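# Sort three cart parcels into matching mail-stop letter trays

## Task

Take the three parcels off the cart and set each one in the letter tray whose mail stop code matches it, fully inside that tray's walls. Every tray has to stay on the desk or counter it began on. At the end the gripper must be open and the robot backed away, and it must be neither fallen nor tilted. A parcel counts only if it stays in place without the robot holding it.

## Robot and tools

ROBOT. TidyBot++: a mobile base 0.54 m long, 0.50 m wide and 0.38 m tall on four driven casters. It carries one seven-joint arm ending in a two-finger gripper. The shoulder sits 0.12 m ahead of the base centre and 0.68 m off the floor. Cameras: base_camera (pinhole, 644x364 px) and wrist_camera (fisheye, 644x476 px, looking wherever the hand points).

FRAMES. Base frame: origin on the floor below the base centre, x ahead, y to the left, z up. hand_pose is reported in this frame. It is the point halfway between the finger pads; its own z axis runs out along the fingers and its y axis is the direction they close. The odometry frame is the base frame as it stood when the scene began. base_odometry heading grows to the left and spans -3.142 to 3.142. It counts wheel turns, so slip reads as motion, and it drifts a few cm and degrees over many moves. base_tilt is in degrees, positive when leaning forward or right, with a fixed bias of about 1 degree.

execute_actions. Arguments: "actions", a list holding one action or nothing; and "cameras", a list drawn from base_camera, wrist_camera, all. Leaving it out, null or ["all"] returns every camera; [] returns none. An action may hold "base", "joints" and "speeds", and its motions start together.
- base: exactly one relative move from where the base last reported itself. translate_m is metres ahead (negative backs up), -2 to 2. strafe_m is metres sideways, left positive, -2 to 2. rotate_rad turns on the spot in radians, counter-clockwise from above positive, -6.3 to 6.3.
- joints: absolute targets by name, in radians. joint_1_rad is any angle and swings the whole arm about vertical; positive is clockwise from above, the reverse of heading. joint_2_rad (shoulder) -2.249 to 2.249. joint_3_rad is any angle. joint_4_rad (elbow) -2.579 to 2.579. joint_5_rad is any angle. joint_6_rad (wrist) -2.099 to 2.099. joint_7_rad is any angle; with the hand pointing down, positive turns it counter-clockwise from above, and at 1.57 the fingers separate left and right. gripper_pos runs from 0 (open) to 1 (closed); the finger gap is roughly 85 x (1 - gripper_pos) mm. Any-angle joints go the short way round, so turn past half a revolution in several steps. Done tolerances are ±0.039 for joints 1-4, ±0.056 for joints 5-7, ±0.03 for the gripper.
- speeds: per-action caps. translate_m and strafe_m take 0.05 to 0.5 m/s; rotate_rad takes 0.1 to 1.57 rad/s. The maxima are the defaults.
A base move longer than 8.667 s at its top speed is refused, and no action runs past 15 s. Unknown keys or out-of-range numbers refuse the whole call and nothing moves. Anything you leave out of an action may keep pushing toward its earlier target.

wait: "seconds" from 0 to 10. Nothing new is commanded, and it returns the same state and images as an empty action.
zoom_image: "camera" (base_camera or wrist_camera) and "region" [x0, y0, x1, y1] in pixels of that camera's latest full image, measured from the top-left corner and at most 504x504.
finished_scene: "scene" (integer). It ends the scene for good and reports whether the task succeeded.

RESULT LINES. "pictures" names the images in order. base_status and joint_status report how each motion ended:
- done: for the base this means the wheels turned the full amount, even if the base was blocked or slipped.
- off_target: stopped short and may still be pushing.
- contact_stop and time_out: the old target is dropped and the joint or base holds where it is.
- not_followed: a self-collision check withheld the arm targets; a "joint command not followed" line with "cause:" explains it, and those targets may be retried on later actions.
- limit_stop_at_motor_heat: the heat cutoff stopped it; send the target again.
on_its_own lists what moved without being commanded. motor_effort gives percent of maximum per motor, with the peak in brackets; both are noisy and biased. ARM HIT means the arm struck the base or itself. MOTOR HOT warns from 60 °C; an OVER-TEMPERATURE FAULT at 75 °C makes the arm brake weakly and sink. When a stop is reported, any later execute_actions, wait or finished_scene calls in that same reply are skipped.

ARM GEOMETRY. The upper arm is 0.42 m, the forearm 0.31 m, and the hand 0.31 m from wrist to hand point. With joint_1_rad = 0, joint_3_rad = 3.14 and joint_5_rad = 0, the arm stays in the vertical x-z plane. The tilts from vertical (forward positive) are: upper arm = j2, forearm = j2 - j4, hand = j2 - j4 - j6. Forward reach from the shoulder is the sum of each length x sin(tilt); height above the shoulder is the sum of each length x cos(tilt). Joints move at up to 1.39 rad/s (1.22 for joints 5-7). The arm begins folded with the hand pointing down; the hand pokes up to 0.08 m past the front of the base and the elbow rises to 1.15 m. A hand pointing down reaches at most about 0.94 m high, and only close to the base.

ACCURACY. Friction leaves joints a little off even when they report done. To correct, send each joint its last command plus (desired - measured). hand_pose can itself be off by 1-2 cm, so trust the images. Closed fingertips reach about 20 mm beyond the hand point. A held object makes the arm sag; while holding, never command a joint to its measured angle. A closed gripper squeezes with about 100 N; "off_target" on the gripper means something is in its grasp.

AVOID. Driving while the arm is snagged above about 0.8 m can tip the robot. Sideways force on a raised hand can lift wheels; retract the arm or back off to straighten a lean. A blocked base keeps shoving until it times out. Torque faults (joints 1-4 at 104.5 N m, joints 5-7 at 51.3 N m) freeze the arm for 10 s; carried weight counts toward them. Lower parcels gently rather than dropping them, avoid hard pushes and collisions, and don't knock trays off their surfaces. Loose objects may occasionally be bumped by outside forces.

Each tool is called after ">>>" as name([rows], argument=value, ...), one row to a line, values as JSON.

## Session

>>> execute_actions(actions=[])

Scene clock: 0.00 s.
base_odometry: x=+0.000 y=+0.000 heading=+0.000 (m, m, rad; odometry frame)
base_tilt: forward=-0.3 right=-0.1 (deg)
base_status: not commanded
joint_positions: joint_1_rad=-0.008 joint_2_rad=-0.339 joint_3_rad=+3.106 joint_4_rad=-2.510 joint_5_rad=+0.024 joint_6_rad=-0.882 joint_7_rad=+1.588 gripper_pos=+0.000
joint_status: not commanded
motor_effort: joint_1_rad=+0 joint_2_rad=-1 joint_3_rad=+1 joint_4_rad=+16 joint_5_rad=+1 joint_6_rad=+1 joint_7_rad=+0 (%)
hand_pose: x=+0.2659 y=+0.0008 z=+0.5910 quat_wxyz=(+0.015, +0.998, +0.037, +0.044) (m; base frame)
pictures: base_camera, wrist_camera
Images, in order (width x height): base_camera 644x364, wrist_camera 644x476.

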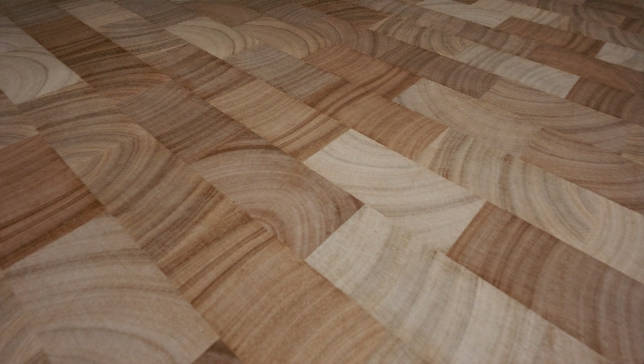

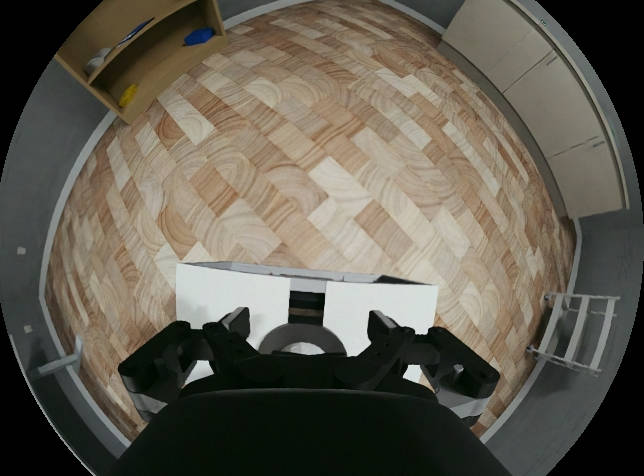

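>>> execute_actions([
  {"joints":{"joint_2_rad":-0.5,"joint_4_rad":-1.6,"joint_6_rad":-0.75}},
], cameras=["wrist_camera"])

>>> execute_actions([
  {"base":{"rotate_rad":2.1}},
])

Scene clock: 6.13 s.
base_odometry: x=+0.000 y=+0.000 heading=+0.000 (m, m, rad; odometry frame)
base_tilt: forward=-0.3 right=-0.2 (deg)
base_status: not commanded
joint_positions: joint_1_rad=-0.008 joint_2_rad=-0.486 joint_3_rad=+3.106 joint_4_rad=-1.607 joint_5_rad=+0.024 joint_6_rad=-0.792 joint_7_rad=+1.588 gripper_pos=+0.000
joint_status: all done
motor_effort: joint_1_rad=-1(0) joint_2_rad=-3(8) joint_3_rad=+1(0) joint_4_rad=+23(23) joint_5_rad=+1(1) joint_6_rad=+8(8) joint_7_rad=+1(1) (%)
hand_pose: x=+0.4983 y=+0.0181 z=+1.0856 quat_wxyz=(+0.012, +0.817, +0.030, +0.576) (m; base frame)
pictures: wrist_camera
Images, in order (width x height): wrist_camera 644x476.

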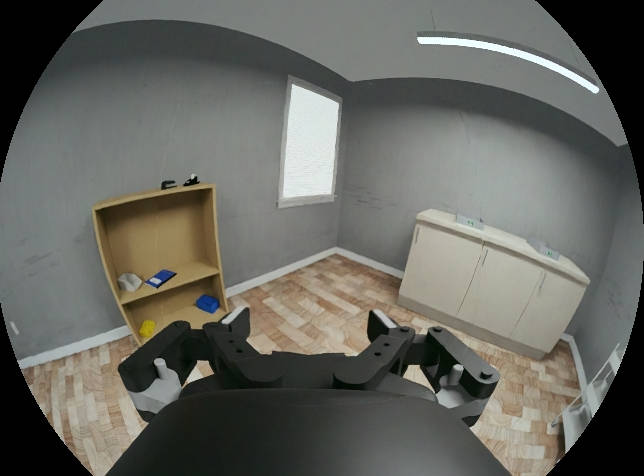

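Scene clock: 8.77 s.
base_odometry: x=+0.000 y=+0.000 heading=+2.099 (m, m, rad; odometry frame)
base_tilt: forward=-0.3 right=-0.2 (deg)
base_status: done
joint_positions: joint_1_rad=-0.008 joint_2_rad=-0.486 joint_3_rad=+3.106 joint_4_rad=-1.607 joint_5_rad=+0.024 joint_6_rad=-0.792 joint_7_rad=+1.588 gripper_pos=+0.000
joint_status: not commanded
motor_effort: joint_1_rad=+0(1) joint_2_rad=-4(5) joint_3_rad=+1(2) joint_4_rad=+23(24) joint_5_rad=+1(1) joint_6_rad=+8(8) joint_7_rad=+1(1) (%)
hand_pose: x=+0.4983 y=+0.0181 z=+1.0856 quat_wxyz=(+0.012, +0.817, +0.030, +0.576) (m; base frame)
pictures: base_camera, wrist_camera
Images, in order (width x height): base_camera 644x364, wrist_camera 644x476.

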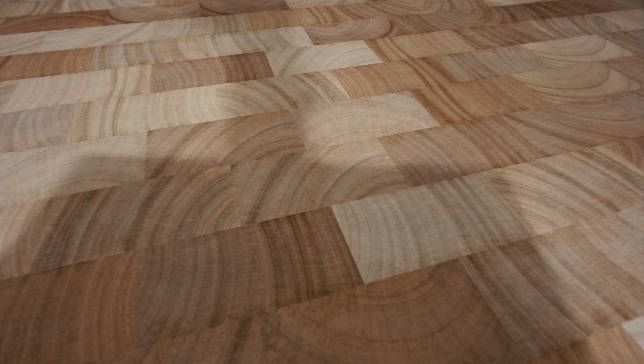

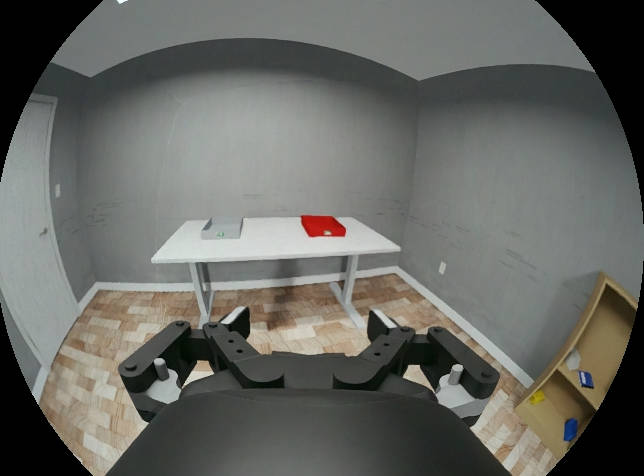

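>>> zoom_image(camera="wrist_camera", region=[180, 200, 380, 260])

>>> execute_actions([
  {"base":{"rotate_rad":2.4}},
])

Region (180, 200, 380, 260) of wrist_camera's 644x476 image, scaled by 2.520; it fills the top 151 rows of this view, and the rest is white.

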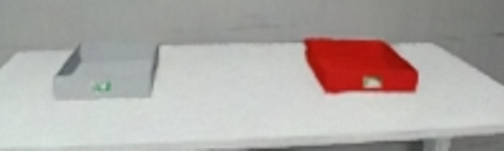

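Scene clock: 13.33 s.
base_odometry: x=+0.000 y=+0.000 heading=-1.786 (m, m, rad; odometry frame)
base_tilt: forward=-0.3 right=-0.2 (deg)
base_status: done
joint_positions: joint_1_rad=-0.008 joint_2_rad=-0.486 joint_3_rad=+3.106 joint_4_rad=-1.607 joint_5_rad=+0.024 joint_6_rad=-0.792 joint_7_rad=+1.588 gripper_pos=+0.000
joint_status: not commanded
motor_effort: joint_1_rad=+1(0) joint_2_rad=-4(5) joint_3_rad=+0(2) joint_4_rad=+23(23) joint_5_rad=+1(1) joint_6_rad=+7(8) joint_7_rad=+0(0) (%)
hand_pose: x=+0.4983 y=+0.0181 z=+1.0856 quat_wxyz=(+0.012, +0.817, +0.030, +0.576) (m; base frame)
pictures: base_camera, wrist_camera
Images, in order (width x height): base_camera 644x364, wrist_camera 644x476.

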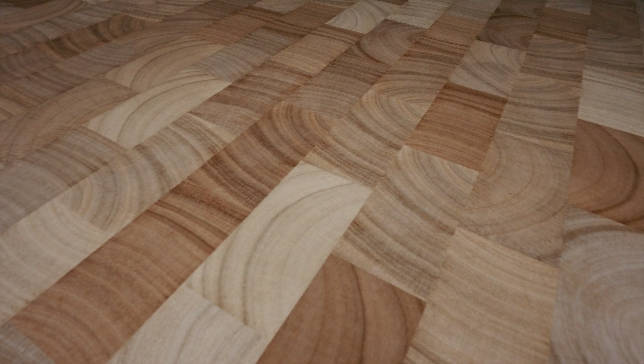

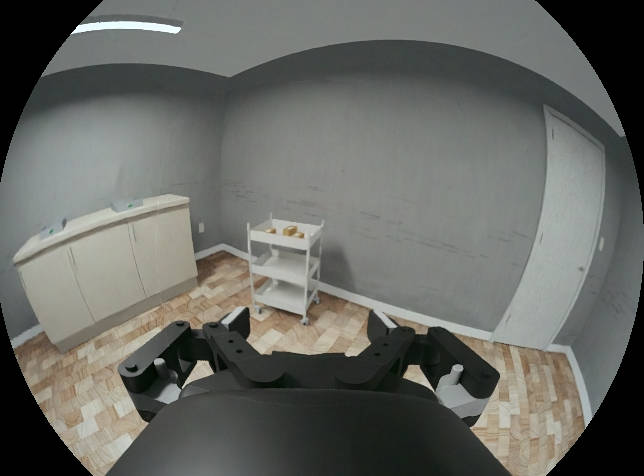

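>>> execute_actions([
  {"base":{"rotate_rad":-0.52}},
], cameras=["base_camera"])

>>> execute_actions([
  {"base":{"strafe_m":1.15}},
])

Scene clock: 22.57 s.
base_odometry: x=+0.000 y=+0.000 heading=-2.305 (m, m, rad; odometry frame)
base_tilt: forward=-0.2 right=-0.2 (deg)
base_status: done
joint_positions: joint_1_rad=-0.008 joint_2_rad=-0.486 joint_3_rad=+3.106 joint_4_rad=-1.607 joint_5_rad=+0.024 joint_6_rad=-0.792 joint_7_rad=+1.588 gripper_pos=+0.000
joint_status: not commanded
motor_effort: joint_1_rad=+1(1) joint_2_rad=-3(5) joint_3_rad=+1(2) joint_4_rad=+23(24) joint_5_rad=+1(1) joint_6_rad=+8(8) joint_7_rad=+1(1) (%)
hand_pose: x=+0.4983 y=+0.0181 z=+1.0856 quat_wxyz=(+0.012, +0.817, +0.030, +0.576) (m; base frame)
pictures: base_camera
Images, in order (width x height): base_camera 644x364.

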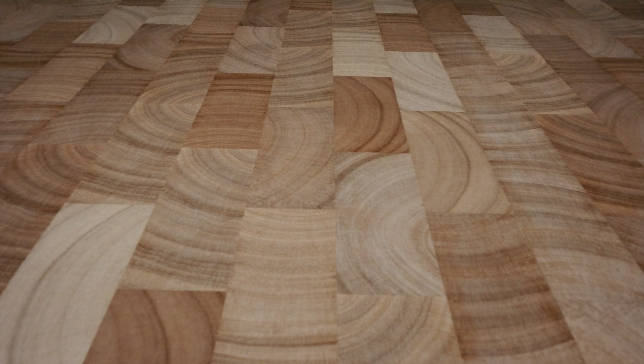

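Scene clock: 26.23 s.
base_odometry: x=+0.854 y=-0.771 heading=-2.305 (m, m, rad; odometry frame)
base_tilt: forward=-0.3 right=-0.2 (deg)
base_status: done
joint_positions: joint_1_rad=-0.008 joint_2_rad=-0.486 joint_3_rad=+3.106 joint_4_rad=-1.607 joint_5_rad=+0.024 joint_6_rad=-0.791 joint_7_rad=+1.588 gripper_pos=+0.000
joint_status: not commanded
motor_effort: joint_1_rad=+1(0) joint_2_rad=-3(5) joint_3_rad=+1(3) joint_4_rad=+23(24) joint_5_rad=+1(1) joint_6_rad=+7(7) joint_7_rad=+0(1) (%)
hand_pose: x=+0.4983 y=+0.0182 z=+1.0859 quat_wxyz=(+0.012, +0.816, +0.030, +0.577) (m; base frame)
pictures: base_camera, wrist_camera
Images, in order (width x height): base_camera 644x364, wrist_camera 644x476.

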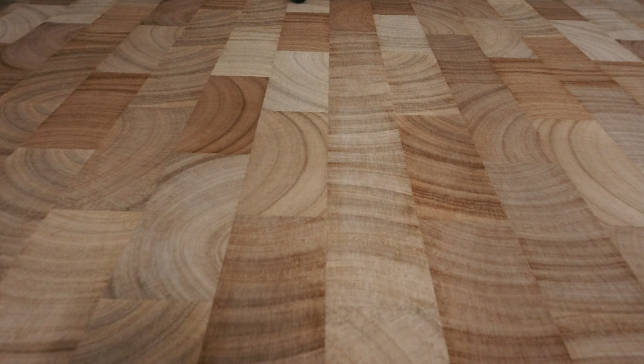

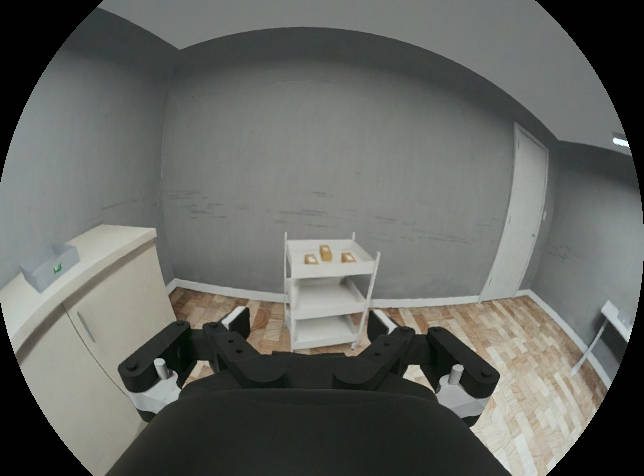

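>>> execute_actions([
  {"base":{"translate_m":0.6},"joints":{"joint_6_rad":-1.4,"joint_3_rad":3.17,"joint_5_rad":-0.03}},
])

Scene clock: 30.77 s.
base_odometry: x=+0.453 y=-1.216 heading=-2.304 (m, m, rad; odometry frame)
base_tilt: forward=-0.2 right=-0.2 (deg)
base_status: done
joint_positions: joint_1_rad=-0.008 joint_2_rad=-0.497 joint_3_rad=+3.148 joint_4_rad=-1.602 joint_5_rad=-0.005 joint_6_rad=-1.379 joint_7_rad=+1.588 gripper_pos=+0.000
joint_status: all done
motor_effort: joint_1_rad=+1(1) joint_2_rad=-1(5) joint_3_rad=+0(2) joint_4_rad=+21(24) joint_5_rad=+1(1) joint_6_rad=+5(8) joint_7_rad=+1(0) (%)
hand_pose: x=+0.3896 y=+0.0027 z=+0.9465 quat_wxyz=(-0.002, +0.946, +0.009, +0.323) (m; base frame)
pictures: base_camera, wrist_camera
Images, in order (width x height): base_camera 644x364, wrist_camera 644x476.

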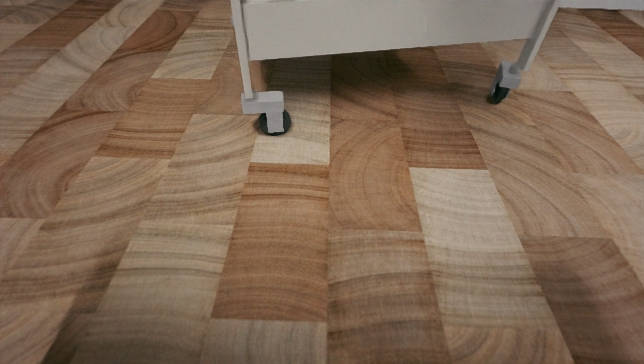

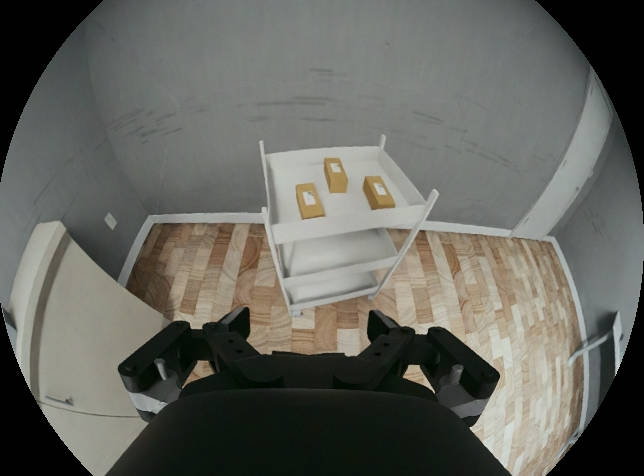

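>>> execute_actions([
  {"base":{"rotate_rad":0.22}},
], cameras=[])

>>> execute_actions([
  {"base":{"strafe_m":-0.26},"joints":{"joint_2_rad":-0.3,"joint_4_rad":-1.2,"joint_6_rad":-1.8}},
])

Scene clock: 35.63 s.
base_odometry: x=+0.452 y=-1.217 heading=-2.084 (m, m, rad; odometry frame)
base_tilt: forward=-0.3 right=-0.2 (deg)
base_status: done
joint_positions: joint_1_rad=-0.008 joint_2_rad=-0.497 joint_3_rad=+3.150 joint_4_rad=-1.602 joint_5_rad=-0.008 joint_6_rad=-1.379 joint_7_rad=+1.588 gripper_pos=+0.000
joint_status: not commanded
motor_effort: joint_1_rad=+0(1) joint_2_rad=-1(3) joint_3_rad=+0(1) joint_4_rad=+21(21) joint_5_rad=+1(0) joint_6_rad=+5(5) joint_7_rad=+1(0) (%)
hand_pose: x=+0.3897 y=+0.0028 z=+0.9465 quat_wxyz=(-0.003, +0.946, +0.008, +0.323) (m; base frame)
pictures: none
No camera images: the call's "cameras" was empty. Leave "cameras" out to get every camera's image.

Scene clock: 37.43 s.
base_odometry: x=+0.226 y=-1.089 heading=-2.083 (m, m, rad; odometry frame)
base_tilt: forward=-0.2 right=-0.2 (deg)
base_status: done
joint_positions: joint_1_rad=-0.008 joint_2_rad=-0.317 joint_3_rad=+3.156 joint_4_rad=-1.212 joint_5_rad=-0.010 joint_6_rad=-1.757 joint_7_rad=+1.588 gripper_pos=+0.000
joint_status: all done
motor_effort: joint_1_rad=+0(0) joint_2_rad=-5(5) joint_3_rad=-1(2) joint_4_rad=+18(22) joint_5_rad=+0(0) joint_6_rad=+4(5) joint_7_rad=+1(0) (%)
hand_pose: x=+0.3798 y=+0.0017 z=+1.0036 quat_wxyz=(-0.004, +0.970, +0.007, +0.242) (m; base frame)
pictures: base_camera, wrist_camera
Images, in order (width x height): base_camera 644x364, wrist_camera 644x476.

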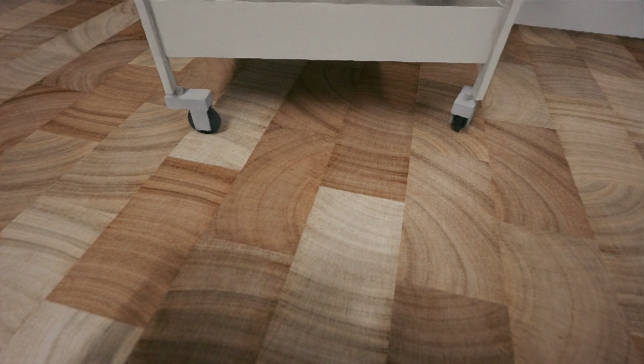

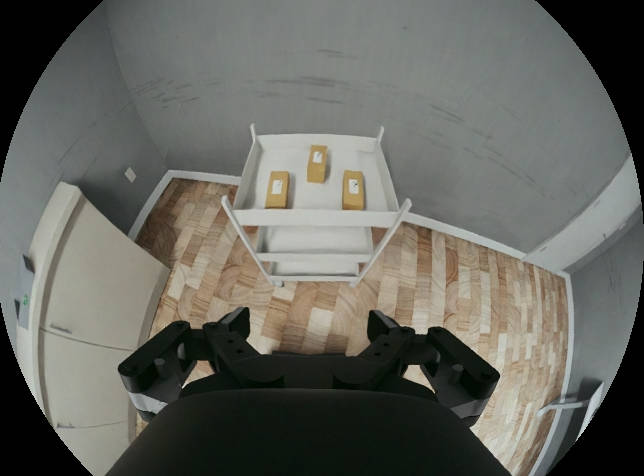

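>>> execute_actions([
  {"base":{"translate_m":0.35}},
])

Scene clock: 40.93 s.
base_odometry: x=+0.053 y=-1.394 heading=-2.084 (m, m, rad; odometry frame)
base_tilt: forward=-0.3 right=-0.2 (deg)
base_status: done
joint_positions: joint_1_rad=-0.008 joint_2_rad=-0.298 joint_3_rad=+3.156 joint_4_rad=-1.210 joint_5_rad=-0.010 joint_6_rad=-1.759 joint_7_rad=+1.588 gripper_pos=+0.000
joint_status: not commanded
motor_effort: joint_1_rad=+0(1) joint_2_rad=-7(9) joint_3_rad=+0(0) joint_4_rad=+19(19) joint_5_rad=+0(0) joint_6_rad=+3(4) joint_7_rad=+1(1) (%)
hand_pose: x=+0.3854 y=+0.0018 z=+0.9992 quat_wxyz=(-0.004, +0.972, +0.007, +0.233) (m; base frame)
pictures: base_camera, wrist_camera
Images, in order (width x height): base_camera 644x364, wrist_camera 644x476.

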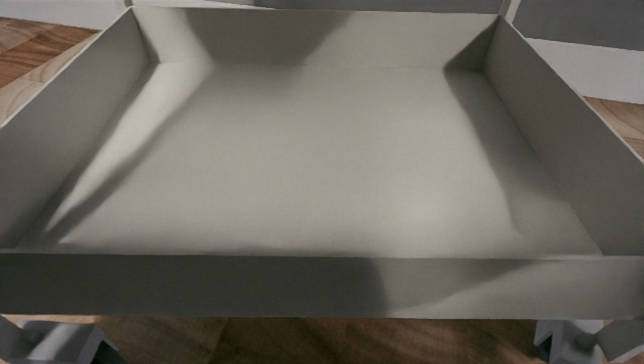

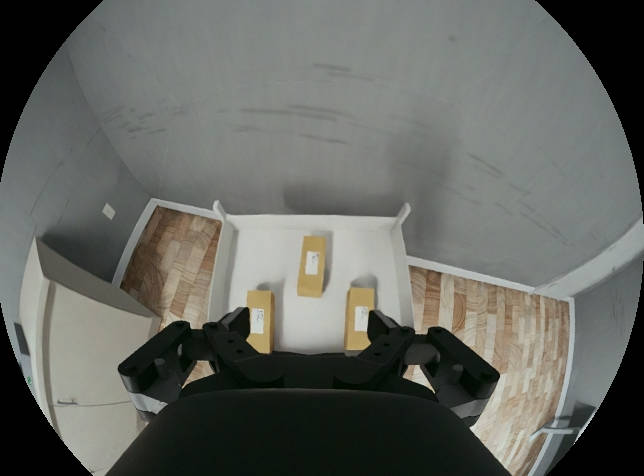

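>>> zoom_image(camera="wrist_camera", region=[230, 220, 400, 360])

Region (230, 220, 400, 360) of wrist_camera's 644x476 image, scaled by 2.965; it fills the top 415 rows of this view, and the rest is white.

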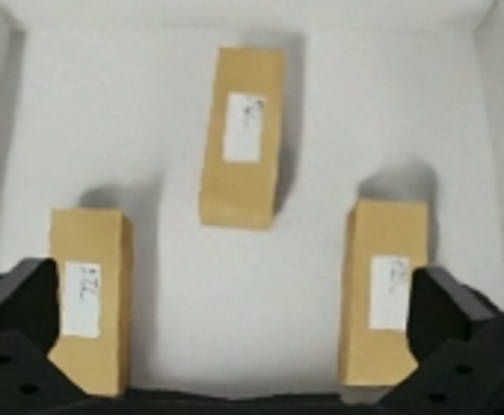

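>>> execute_actions([
  {"joints":{"joint_2_rad":0.07,"joint_4_rad":-1.273,"joint_6_rad":-1.84,"joint_3_rad":3.15}},
], cameras=["wrist_camera"])

>>> zoom_image(camera="wrist_camera", region=[200, 150, 440, 350])

Scene clock: 50.57 s.
base_odometry: x=+0.053 y=-1.394 heading=-2.084 (m, m, rad; odometry frame)
base_tilt: forward=-0.2 right=-0.2 (deg)
base_status: not commanded
joint_positions: joint_1_rad=-0.008 joint_2_rad=+0.074 joint_3_rad=+3.156 joint_4_rad=-1.266 joint_5_rad=-0.010 joint_6_rad=-1.796 joint_7_rad=+1.588 gripper_pos=+0.000
joint_status: all done
motor_effort: joint_1_rad=+0(0) joint_2_rad=-21(25) joint_3_rad=+1(0) joint_4_rad=+19(20) joint_5_rad=+1(1) joint_6_rad=+0(4) joint_7_rad=+1(1) (%)
hand_pose: x=+0.4582 y=+0.0027 z=+0.8623 quat_wxyz=(-0.004, +1.000, +0.007, +0.003) (m; base frame)
pictures: wrist_camera
Images, in order (width x height): wrist_camera 644x476.

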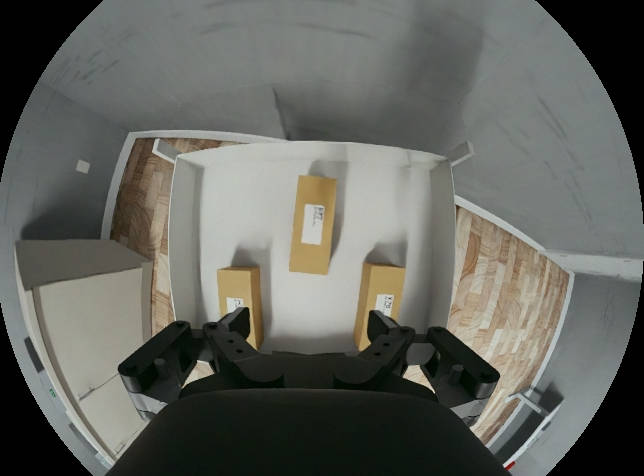

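Region (200, 150, 440, 350) of wrist_camera's 644x476 image, scaled by 2.100.

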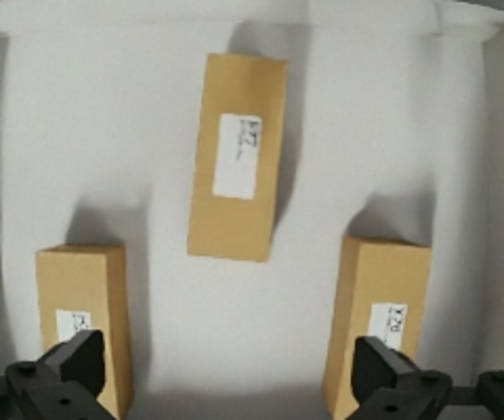

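>>> execute_actions([
  {"joints":{"joint_2_rad":0.23,"joint_4_rad":-1.318,"joint_6_rad":-1.56,"joint_7_rad":1.47}},
], cameras=["wrist_camera"])

>>> zoom_image(camera="wrist_camera", region=[260, 240, 370, 350])

Scene clock: 57.37 s.
base_odometry: x=+0.053 y=-1.394 heading=-2.084 (m, m, rad; odometry frame)
base_tilt: forward=-0.2 right=-0.2 (deg)
base_status: not commanded
joint_positions: joint_1_rad=-0.008 joint_2_rad=+0.234 joint_3_rad=+3.156 joint_4_rad=-1.309 joint_5_rad=-0.010 joint_6_rad=-1.596 joint_7_rad=+1.495 gripper_pos=+0.000
joint_status: all done
motor_effort: joint_1_rad=+1(1) joint_2_rad=-28(32) joint_3_rad=+0(0) joint_4_rad=+19(20) joint_5_rad=+1(1) joint_6_rad=+0(1) joint_7_rad=+0(0) (%)
hand_pose: x=+0.5316 y=+0.0027 z=+0.7883 quat_wxyz=(-0.004, +0.999, -0.040, +0.001) (m; base frame)
pictures: wrist_camera
Images, in order (width x height): wrist_camera 644x476.

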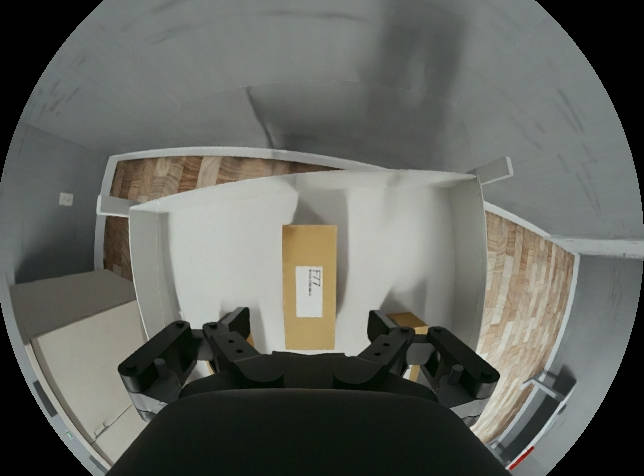

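Region (260, 240, 370, 350) of wrist_camera's 644x476 image, scaled by 4.582.

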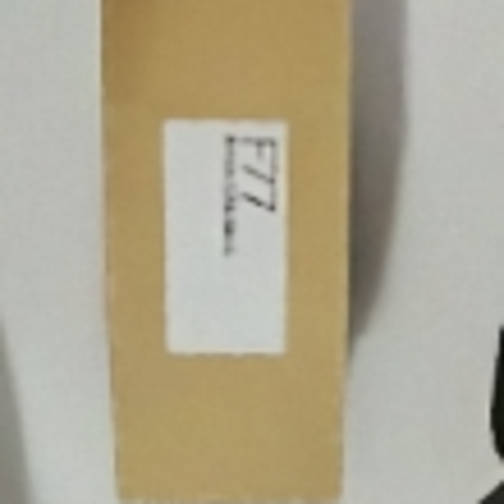

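>>> execute_actions([
  {"joints":{"joint_2_rad":-0.155,"joint_4_rad":-1.825,"joint_6_rad":-0.89}},
], cameras=["wrist_camera"])

>>> execute_actions([
  {"joints":{"joint_2_rad":-0.11,"joint_4_rad":-2.02,"joint_6_rad":-0.655}},
], cameras=["wrist_camera"])

Scene clock: 74.63 s.
base_odometry: x=+0.053 y=-1.394 heading=-2.084 (m, m, rad; odometry frame)
base_tilt: forward=-0.2 right=-0.2 (deg)
base_status: not commanded
joint_positions: joint_1_rad=-0.008 joint_2_rad=-0.142 joint_3_rad=+3.156 joint_4_rad=-1.814 joint_5_rad=-0.010 joint_6_rad=-0.933 joint_7_rad=+1.495 gripper_pos=+0.000
joint_status: all done
motor_effort: joint_1_rad=+0(1) joint_2_rad=-15(29) joint_3_rad=+0(0) joint_4_rad=+22(22) joint_5_rad=+0(1) joint_6_rad=+5(5) joint_7_rad=+0(0) (%)
hand_pose: x=+0.5318 y=+0.0013 z=+0.7993 quat_wxyz=(-0.015, +0.963, -0.041, +0.265) (m; base frame)
pictures: wrist_camera
Images, in order (width x height): wrist_camera 644x476.

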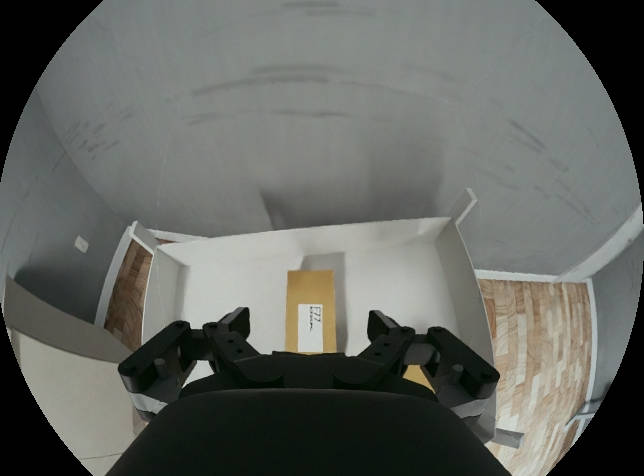

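Scene clock: 75.80 s.
base_odometry: x=+0.053 y=-1.394 heading=-2.084 (m, m, rad; odometry frame)
base_tilt: forward=-0.2 right=-0.2 (deg)
base_status: not commanded
joint_positions: joint_1_rad=-0.008 joint_2_rad=-0.124 joint_3_rad=+3.156 joint_4_rad=-2.013 joint_5_rad=-0.010 joint_6_rad=-0.698 joint_7_rad=+1.495 gripper_pos=+0.000
joint_status: all done
motor_effort: joint_1_rad=+0(0) joint_2_rad=-16(15) joint_3_rad=+1(0) joint_4_rad=+21(23) joint_5_rad=+0(1) joint_6_rad=+5(4) joint_7_rad=+1(1) (%)
hand_pose: x=+0.5296 y=+0.0010 z=+0.7362 quat_wxyz=(-0.015, +0.961, -0.042, +0.273) (m; base frame)
pictures: wrist_camera
Images, in order (width x height): wrist_camera 644x476.

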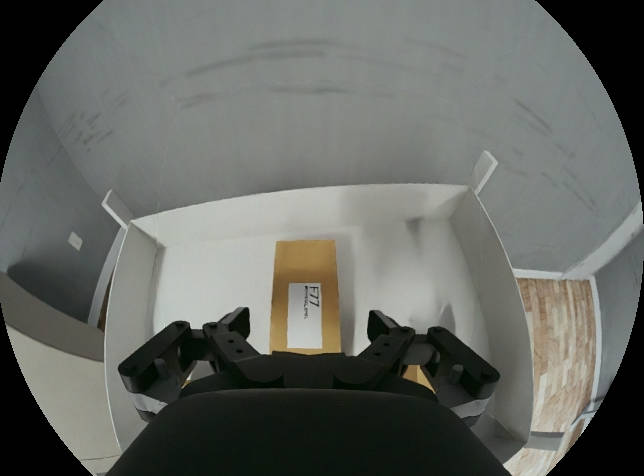

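>>> execute_actions([
  {"joints":{"joint_2_rad":-0.08,"joint_4_rad":-2.07,"joint_6_rad":-0.59}},
], cameras=["wrist_camera"])

Scene clock: 79.00 s.
base_odometry: x=+0.053 y=-1.394 heading=-2.084 (m, m, rad; odometry frame)
base_tilt: forward=-0.2 right=-0.2 (deg)
base_status: not commanded
joint_positions: joint_1_rad=-0.008 joint_2_rad=-0.094 joint_3_rad=+3.156 joint_4_rad=-2.062 joint_5_rad=-0.010 joint_6_rad=-0.633 joint_7_rad=+1.495 gripper_pos=+0.000
joint_status: all done
motor_effort: joint_1_rad=+0(0) joint_2_rad=-16(17) joint_3_rad=+0(0) joint_4_rad=+21(22) joint_5_rad=+0(1) joint_6_rad=+4(5) joint_7_rad=+0(1) (%)
hand_pose: x=+0.5298 y=+0.0008 z=+0.7121 quat_wxyz=(-0.014, +0.963, -0.043, +0.267) (m; base frame)
pictures: wrist_camera
Images, in order (width x height): wrist_camera 644x476.

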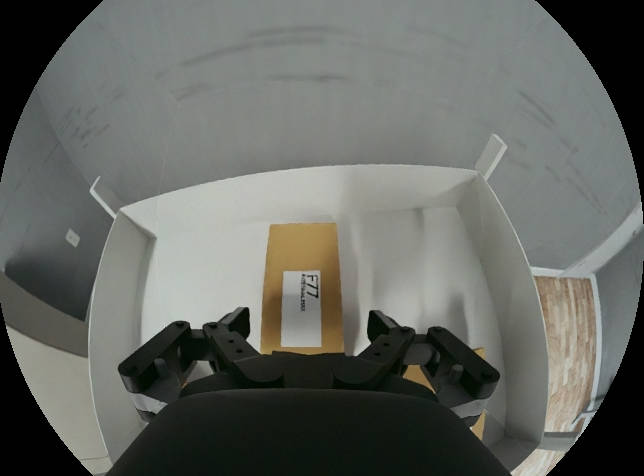

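>>> execute_actions([
  {"joints":{"gripper_pos":1.0}},
], cameras=["wrist_camera"])

Scene clock: 81.83 s.
base_odometry: x=+0.053 y=-1.394 heading=-2.084 (m, m, rad; odometry frame)
base_tilt: forward=-0.3 right=-0.2 (deg)
base_status: not commanded
joint_positions: joint_1_rad=-0.008 joint_2_rad=-0.094 joint_3_rad=+3.156 joint_4_rad=-2.061 joint_5_rad=-0.010 joint_6_rad=-0.631 joint_7_rad=+1.495 gripper_pos=+0.444
joint_status: gripper_pos off_target (ended at +0.444, target +1.000)
motor_effort: joint_1_rad=+0(1) joint_2_rad=-13(16) joint_3_rad=+0(0) joint_4_rad=+19(22) joint_5_rad=+1(1) joint_6_rad=+4(5) joint_7_rad=+0(1) (%)
hand_pose: x=+0.5306 y=+0.0008 z=+0.7130 quat_wxyz=(-0.014, +0.962, -0.043, +0.268) (m; base frame)
pictures: wrist_camera
Images, in order (width x height): wrist_camera 644x476.

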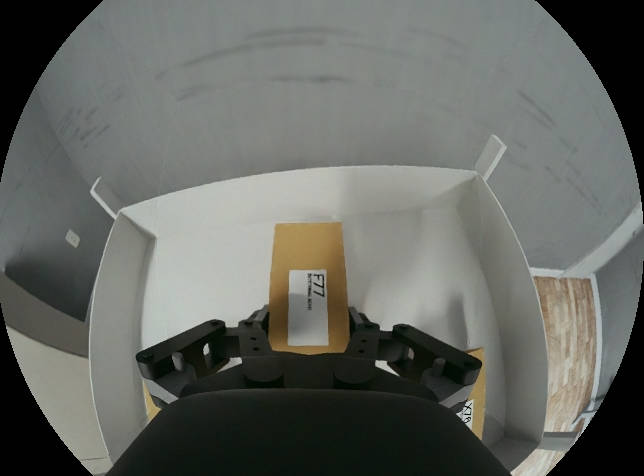

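>>> execute_actions([
  {"joints":{"joint_2_rad":-0.2,"joint_4_rad":-1.095,"joint_6_rad":-1.72,"joint_7_rad":1.6}},
], cameras=["wrist_camera"])

Scene clock: 87.37 s.
base_odometry: x=+0.053 y=-1.394 heading=-2.084 (m, m, rad; odometry frame)
base_tilt: forward=-0.2 right=-0.2 (deg)
base_status: not commanded
joint_positions: joint_1_rad=-0.008 joint_2_rad=-0.182 joint_3_rad=+3.156 joint_4_rad=-1.109 joint_5_rad=-0.010 joint_6_rad=-1.682 joint_7_rad=+1.573 gripper_pos=+0.444
joint_status: all done
motor_effort: joint_1_rad=+1(0) joint_2_rad=-11(20) joint_3_rad=+0(0) joint_4_rad=+19(23) joint_5_rad=+1(1) joint_6_rad=+4(5) joint_7_rad=+0(0) (%)
hand_pose: x=+0.4525 y=+0.0018 z=+1.0162 quat_wxyz=(-0.005, +0.965, +0.000, +0.263) (m; base frame)
pictures: wrist_camera
Images, in order (width x height): wrist_camera 644x476.

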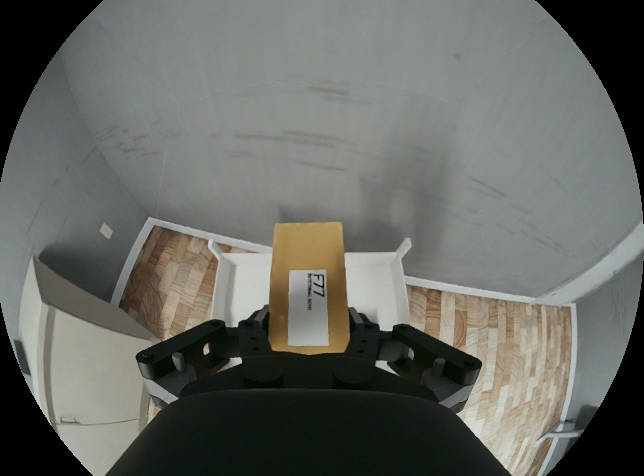

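>>> execute_actions([
  {"base":{"translate_m":-0.45}},
], cameras=[])

>>> execute_actions([
  {"base":{"rotate_rad":1.335}},
])

Scene clock: 93.63 s.
base_odometry: x=+0.275 y=-1.002 heading=-2.085 (m, m, rad; odometry frame)
base_tilt: forward=-0.3 right=-0.2 (deg)
base_status: done
joint_positions: joint_1_rad=-0.008 joint_2_rad=-0.201 joint_3_rad=+3.156 joint_4_rad=-1.108 joint_5_rad=-0.014 joint_6_rad=-1.684 joint_7_rad=+1.573 gripper_pos=+0.444
joint_status: not commanded
motor_effort: joint_1_rad=+0(4) joint_2_rad=-10(17) joint_3_rad=+0(6) joint_4_rad=+19(21) joint_5_rad=+1(3) joint_6_rad=+5(5) joint_7_rad=+0(0) (%)
hand_pose: x=+0.4456 y=+0.0029 z=+1.0227 quat_wxyz=(-0.007, +0.962, +0.001, +0.272) (m; base frame)
pictures: none
No camera images: the call's "cameras" was empty. Leave "cameras" out to get every camera's image.

Scene clock: 95.77 s.
base_odometry: x=+0.275 y=-1.003 heading=-0.751 (m, m, rad; odometry frame)
base_tilt: forward=-0.3 right=-0.2 (deg)
base_status: done
joint_positions: joint_1_rad=-0.008 joint_2_rad=-0.201 joint_3_rad=+3.156 joint_4_rad=-1.108 joint_5_rad=-0.014 joint_6_rad=-1.684 joint_7_rad=+1.573 gripper_pos=+0.444
joint_status: not commanded
motor_effort: joint_1_rad=+1(2) joint_2_rad=-10(14) joint_3_rad=+0(2) joint_4_rad=+20(20) joint_5_rad=+0(1) joint_6_rad=+5(4) joint_7_rad=+1(1) (%)
hand_pose: x=+0.4456 y=+0.0030 z=+1.0227 quat_wxyz=(-0.007, +0.962, +0.001, +0.272) (m; base frame)
pictures: base_camera, wrist_camera
Images, in order (width x height): base_camera 644x364, wrist_camera 644x476.

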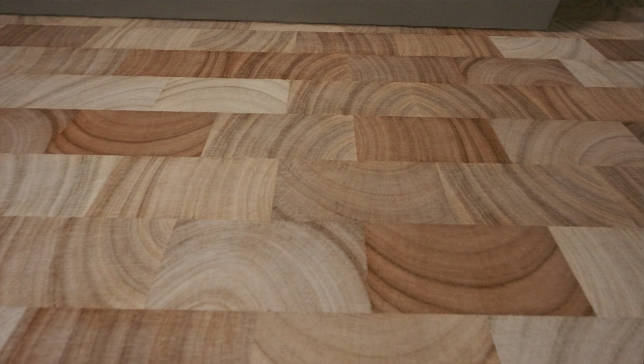

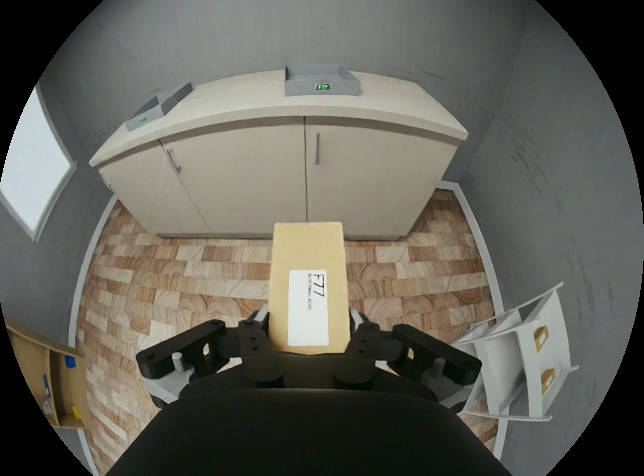

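>>> execute_actions([
  {"base":{"translate_m":0.45}},
])

>>> zoom_image(camera="wrist_camera", region=[30, 50, 450, 230])

Scene clock: 100.27 s.
base_odometry: x=+0.605 y=-1.309 heading=-0.751 (m, m, rad; odometry frame)
base_tilt: forward=-0.2 right=-0.2 (deg)
base_status: done
joint_positions: joint_1_rad=-0.008 joint_2_rad=-0.191 joint_3_rad=+3.156 joint_4_rad=-1.107 joint_5_rad=-0.014 joint_6_rad=-1.685 joint_7_rad=+1.573 gripper_pos=+0.444
joint_status: not commanded
motor_effort: joint_1_rad=+1(0) joint_2_rad=-11(14) joint_3_rad=+0(1) joint_4_rad=+20(20) joint_5_rad=+1(0) joint_6_rad=+5(6) joint_7_rad=+1(1) (%)
hand_pose: x=+0.4488 y=+0.0030 z=+1.0196 quat_wxyz=(-0.007, +0.964, +0.001, +0.267) (m; base frame)
pictures: base_camera, wrist_camera
Images, in order (width x height): base_camera 644x364, wrist_camera 644x476.

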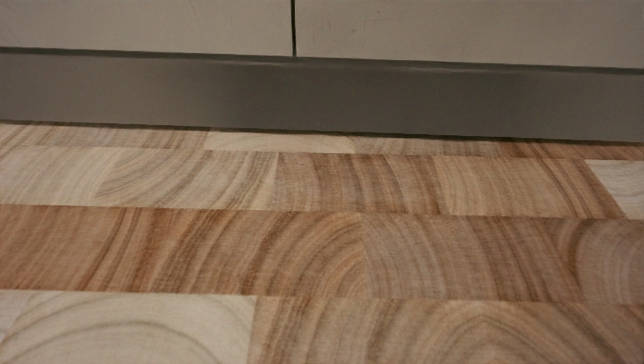

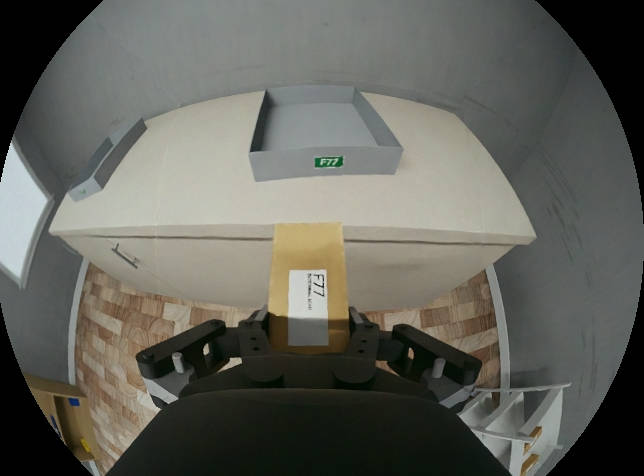

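Region (30, 50, 450, 230) of wrist_camera's 644x476 image, scaled by 1.200; it fills the top 216 rows of this view, and the rest is white.

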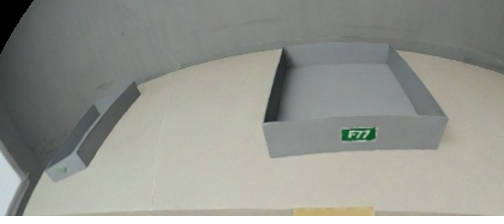

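>>> execute_actions([
  {"joints":{"joint_2_rad":0.15,"joint_4_rad":-0.625,"joint_6_rad":-1.84}},
], cameras=["wrist_camera"])

>>> execute_actions([
  {"base":{"translate_m":0.26},"speeds":{"translate_m":0.25}},
])

Scene clock: 109.20 s.
base_odometry: x=+0.605 y=-1.309 heading=-0.751 (m, m, rad; odometry frame)
base_tilt: forward=-0.3 right=-0.2 (deg)
base_status: not commanded
joint_positions: joint_1_rad=-0.008 joint_2_rad=+0.150 joint_3_rad=+3.156 joint_4_rad=-0.644 joint_5_rad=-0.014 joint_6_rad=-1.799 joint_7_rad=+1.573 gripper_pos=+0.444
joint_status: all done
motor_effort: joint_1_rad=+0(0) joint_2_rad=-23(26) joint_3_rad=-1(0) joint_4_rad=+18(21) joint_5_rad=+1(0) joint_6_rad=+5(5) joint_7_rad=+1(1) (%)
hand_pose: x=+0.5684 y=+0.0039 z=+1.0527 quat_wxyz=(-0.004, +0.963, +0.002, +0.271) (m; base frame)
pictures: wrist_camera
Images, in order (width x height): wrist_camera 644x476.

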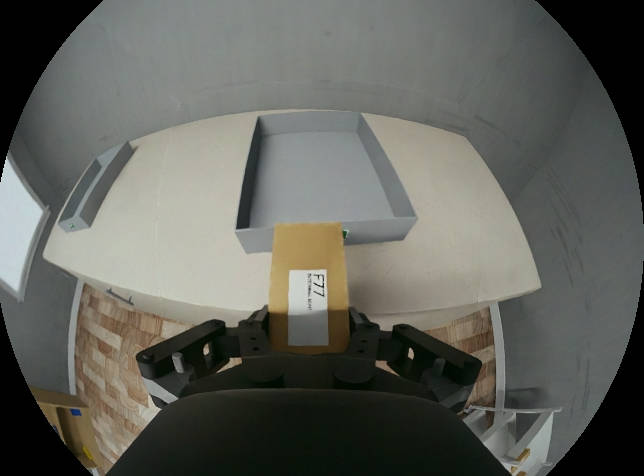

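Scene clock: 111.03 s.
base_odometry: x=+0.795 y=-1.486 heading=-0.750 (m, m, rad; odometry frame)
base_tilt: forward=-0.2 right=-0.2 (deg)
base_status: done
joint_positions: joint_1_rad=-0.008 joint_2_rad=+0.155 joint_3_rad=+3.156 joint_4_rad=-0.641 joint_5_rad=-0.014 joint_6_rad=-1.803 joint_7_rad=+1.573 gripper_pos=+0.444
joint_status: not commanded
motor_effort: joint_1_rad=+0(1) joint_2_rad=-24(28) joint_3_rad=+0(0) joint_4_rad=+18(19) joint_5_rad=+1(0) joint_6_rad=+5(5) joint_7_rad=+0(0) (%)
hand_pose: x=+0.5695 y=+0.0039 z=+1.0512 quat_wxyz=(-0.004, +0.963, +0.002, +0.269) (m; base frame)
pictures: base_camera, wrist_camera
Images, in order (width x height): base_camera 644x364, wrist_camera 644x476.

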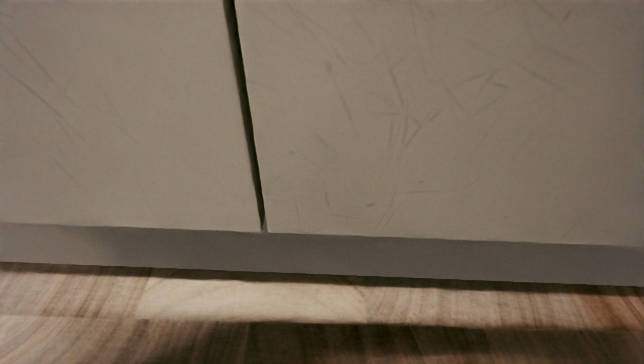

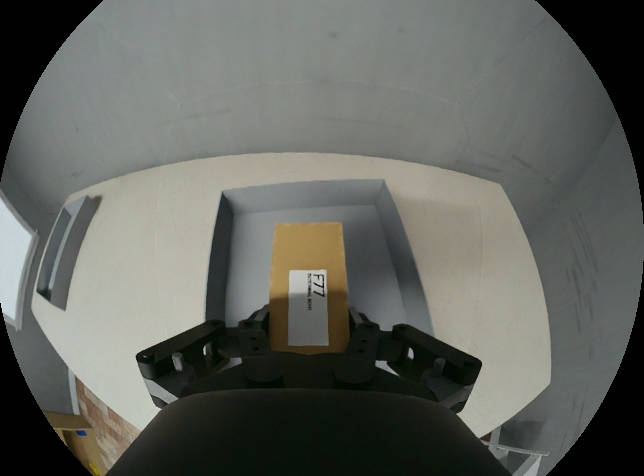

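>>> execute_actions([
  {"joints":{"joint_2_rad":0.04,"joint_4_rad":-1.11,"joint_6_rad":-1.40}},
], cameras=["wrist_camera"])

Scene clock: 114.97 s.
base_odometry: x=+0.795 y=-1.486 heading=-0.750 (m, m, rad; odometry frame)
base_tilt: forward=-0.2 right=-0.2 (deg)
base_status: not commanded
joint_positions: joint_1_rad=-0.008 joint_2_rad=+0.054 joint_3_rad=+3.156 joint_4_rad=-1.095 joint_5_rad=-0.014 joint_6_rad=-1.443 joint_7_rad=+1.573 gripper_pos=+0.444
joint_status: all done
motor_effort: joint_1_rad=+1(0) joint_2_rad=-22(26) joint_3_rad=+0(1) joint_4_rad=+20(22) joint_5_rad=+1(1) joint_6_rad=+5(5) joint_7_rad=+0(0) (%)
hand_pose: x=+0.5915 y=+0.0032 z=+0.9653 quat_wxyz=(-0.005, +0.962, +0.000, +0.272) (m; base frame)
pictures: wrist_camera
Images, in order (width x height): wrist_camera 644x476.

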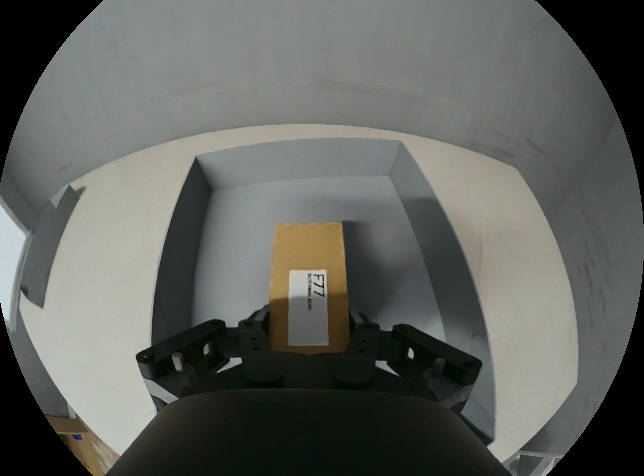

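>>> execute_actions([
  {"joints":{"joint_4_rad":-1.16,"joint_6_rad":-1.36}},
], cameras=["wrist_camera"])

Scene clock: 119.23 s.
base_odometry: x=+0.795 y=-1.486 heading=-0.750 (m, m, rad; odometry frame)
base_tilt: forward=-0.3 right=-0.2 (deg)
base_status: not commanded
joint_positions: joint_1_rad=-0.008 joint_2_rad=+0.034 joint_3_rad=+3.156 joint_4_rad=-1.130 joint_5_rad=-0.014 joint_6_rad=-1.400 joint_7_rad=+1.573 gripper_pos=+0.444
joint_status: all done
motor_effort: joint_1_rad=+1(1) joint_2_rad=-17(21) joint_3_rad=+0(0) joint_4_rad=+17(20) joint_5_rad=+1(1) joint_6_rad=+4(5) joint_7_rad=+1(1) (%)
hand_pose: x=+0.5920 y=+0.0031 z=+0.9662 quat_wxyz=(-0.005, +0.959, -0.001, +0.285) (m; base frame)
pictures: wrist_camera
Images, in order (width x height): wrist_camera 644x476.

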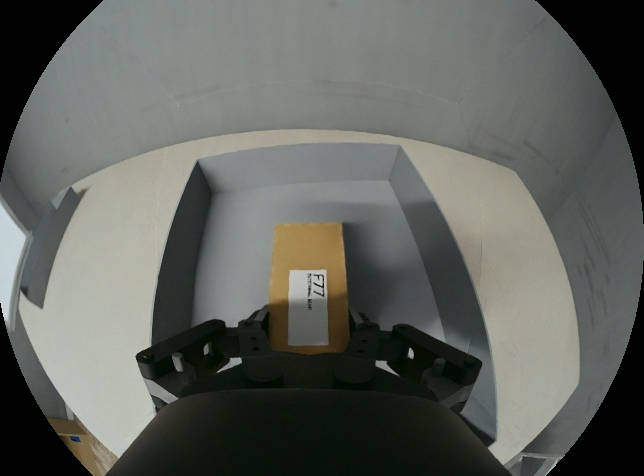

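>>> execute_actions([
  {"joints":{"gripper_pos":0.0,"joint_4_rad":-1.12}},
], cameras=[])

>>> execute_actions([
  {"joints":{"joint_2_rad":0.1,"joint_4_rad":-0.66,"joint_6_rad":-1.84}},
], cameras=["wrist_camera"])

Scene clock: 122.57 s.
base_odometry: x=+0.795 y=-1.486 heading=-0.750 (m, m, rad; odometry frame)
base_tilt: forward=-0.2 right=-0.2 (deg)
base_status: not commanded
joint_positions: joint_1_rad=-0.008 joint_2_rad=+0.037 joint_3_rad=+3.156 joint_4_rad=-1.125 joint_5_rad=-0.014 joint_6_rad=-1.400 joint_7_rad=+1.573 gripper_pos=+0.000
joint_status: all done
motor_effort: joint_1_rad=+0(1) joint_2_rad=-23(24) joint_3_rad=+0(0) joint_4_rad=+22(23) joint_5_rad=+1(1) joint_6_rad=+4(5) joint_7_rad=+1(1) (%)
hand_pose: x=+0.5936 y=+0.0031 z=+0.9666 quat_wxyz=(-0.005, +0.958, -0.001, +0.285) (m; base frame)
pictures: none
No camera images: the call's "cameras" was empty. Leave "cameras" out to get every camera's image.

Scene clock: 124.50 s.
base_odometry: x=+0.795 y=-1.486 heading=-0.750 (m, m, rad; odometry frame)
base_tilt: forward=-0.2 right=-0.2 (deg)
base_status: not commanded
joint_positions: joint_1_rad=-0.008 joint_2_rad=+0.081 joint_3_rad=+3.156 joint_4_rad=-0.670 joint_5_rad=-0.014 joint_6_rad=-1.798 joint_7_rad=+1.573 gripper_pos=+0.000
joint_status: all done
motor_effort: joint_1_rad=+0(0) joint_2_rad=-20(23) joint_3_rad=-1(0) joint_4_rad=+17(23) joint_5_rad=+1(1) joint_6_rad=+4(6) joint_7_rad=+0(0) (%)
hand_pose: x=+0.5415 y=+0.0037 z=+1.0730 quat_wxyz=(-0.004, +0.956, +0.002, +0.292) (m; base frame)
pictures: wrist_camera
Images, in order (width x height): wrist_camera 644x476.

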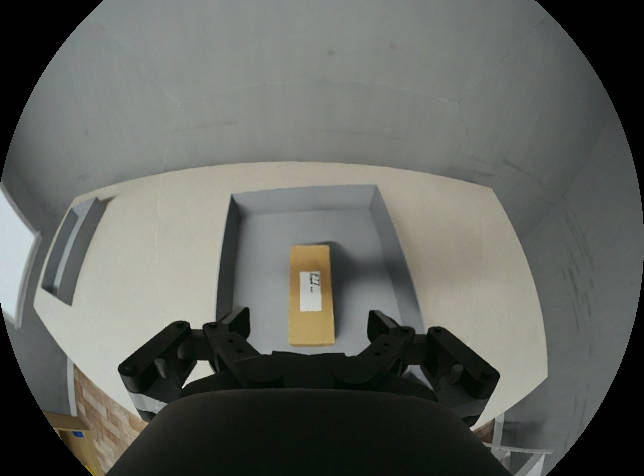

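>>> execute_actions([
  {"base":{"translate_m":-0.61},"joints":{"joint_1_rad":-0.75,"joint_2_rad":0.3,"joint_4_rad":-0.8,"joint_6_rad":-0.7}},
], cameras=["wrist_camera"])

Scene clock: 130.87 s.
base_odometry: x=+0.348 y=-1.071 heading=-0.748 (m, m, rad; odometry frame)
base_tilt: forward=-0.3 right=-0.2 (deg)
base_status: done
joint_positions: joint_1_rad=-0.743 joint_2_rad=+0.292 joint_3_rad=+3.156 joint_4_rad=-0.788 joint_5_rad=-0.014 joint_6_rad=-0.740 joint_7_rad=+1.573 gripper_pos=+0.000
joint_status: all done
motor_effort: joint_1_rad=+0(3) joint_2_rad=-35(38) joint_3_rad=+0(3) joint_4_rad=+23(24) joint_5_rad=+1(0) joint_6_rad=+8(8) joint_7_rad=+1(0) (%)
hand_pose: x=+0.6367 y=+0.4711 z=+1.1563 quat_wxyz=(-0.223, +0.737, +0.283, +0.572) (m; base frame)
pictures: wrist_camera
Images, in order (width x height): wrist_camera 644x476.

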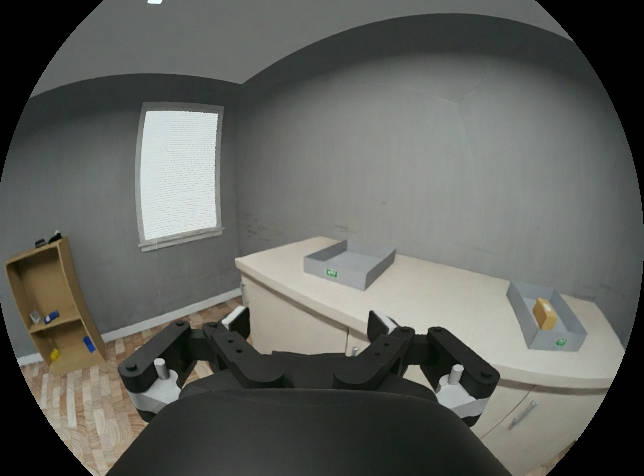

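>>> zoom_image(camera="wrist_camera", region=[310, 255, 360, 290])

Region (310, 255, 360, 290) of wrist_camera's 644x476 image, scaled by 10.080; it fills the top 353 rows of this view, and the rest is white.

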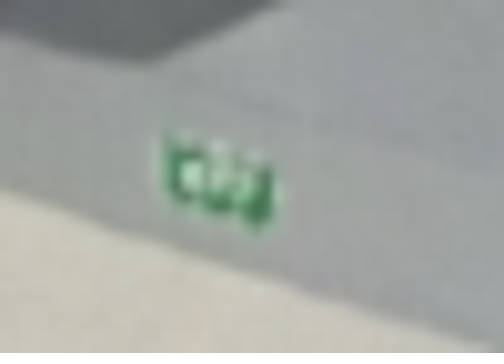

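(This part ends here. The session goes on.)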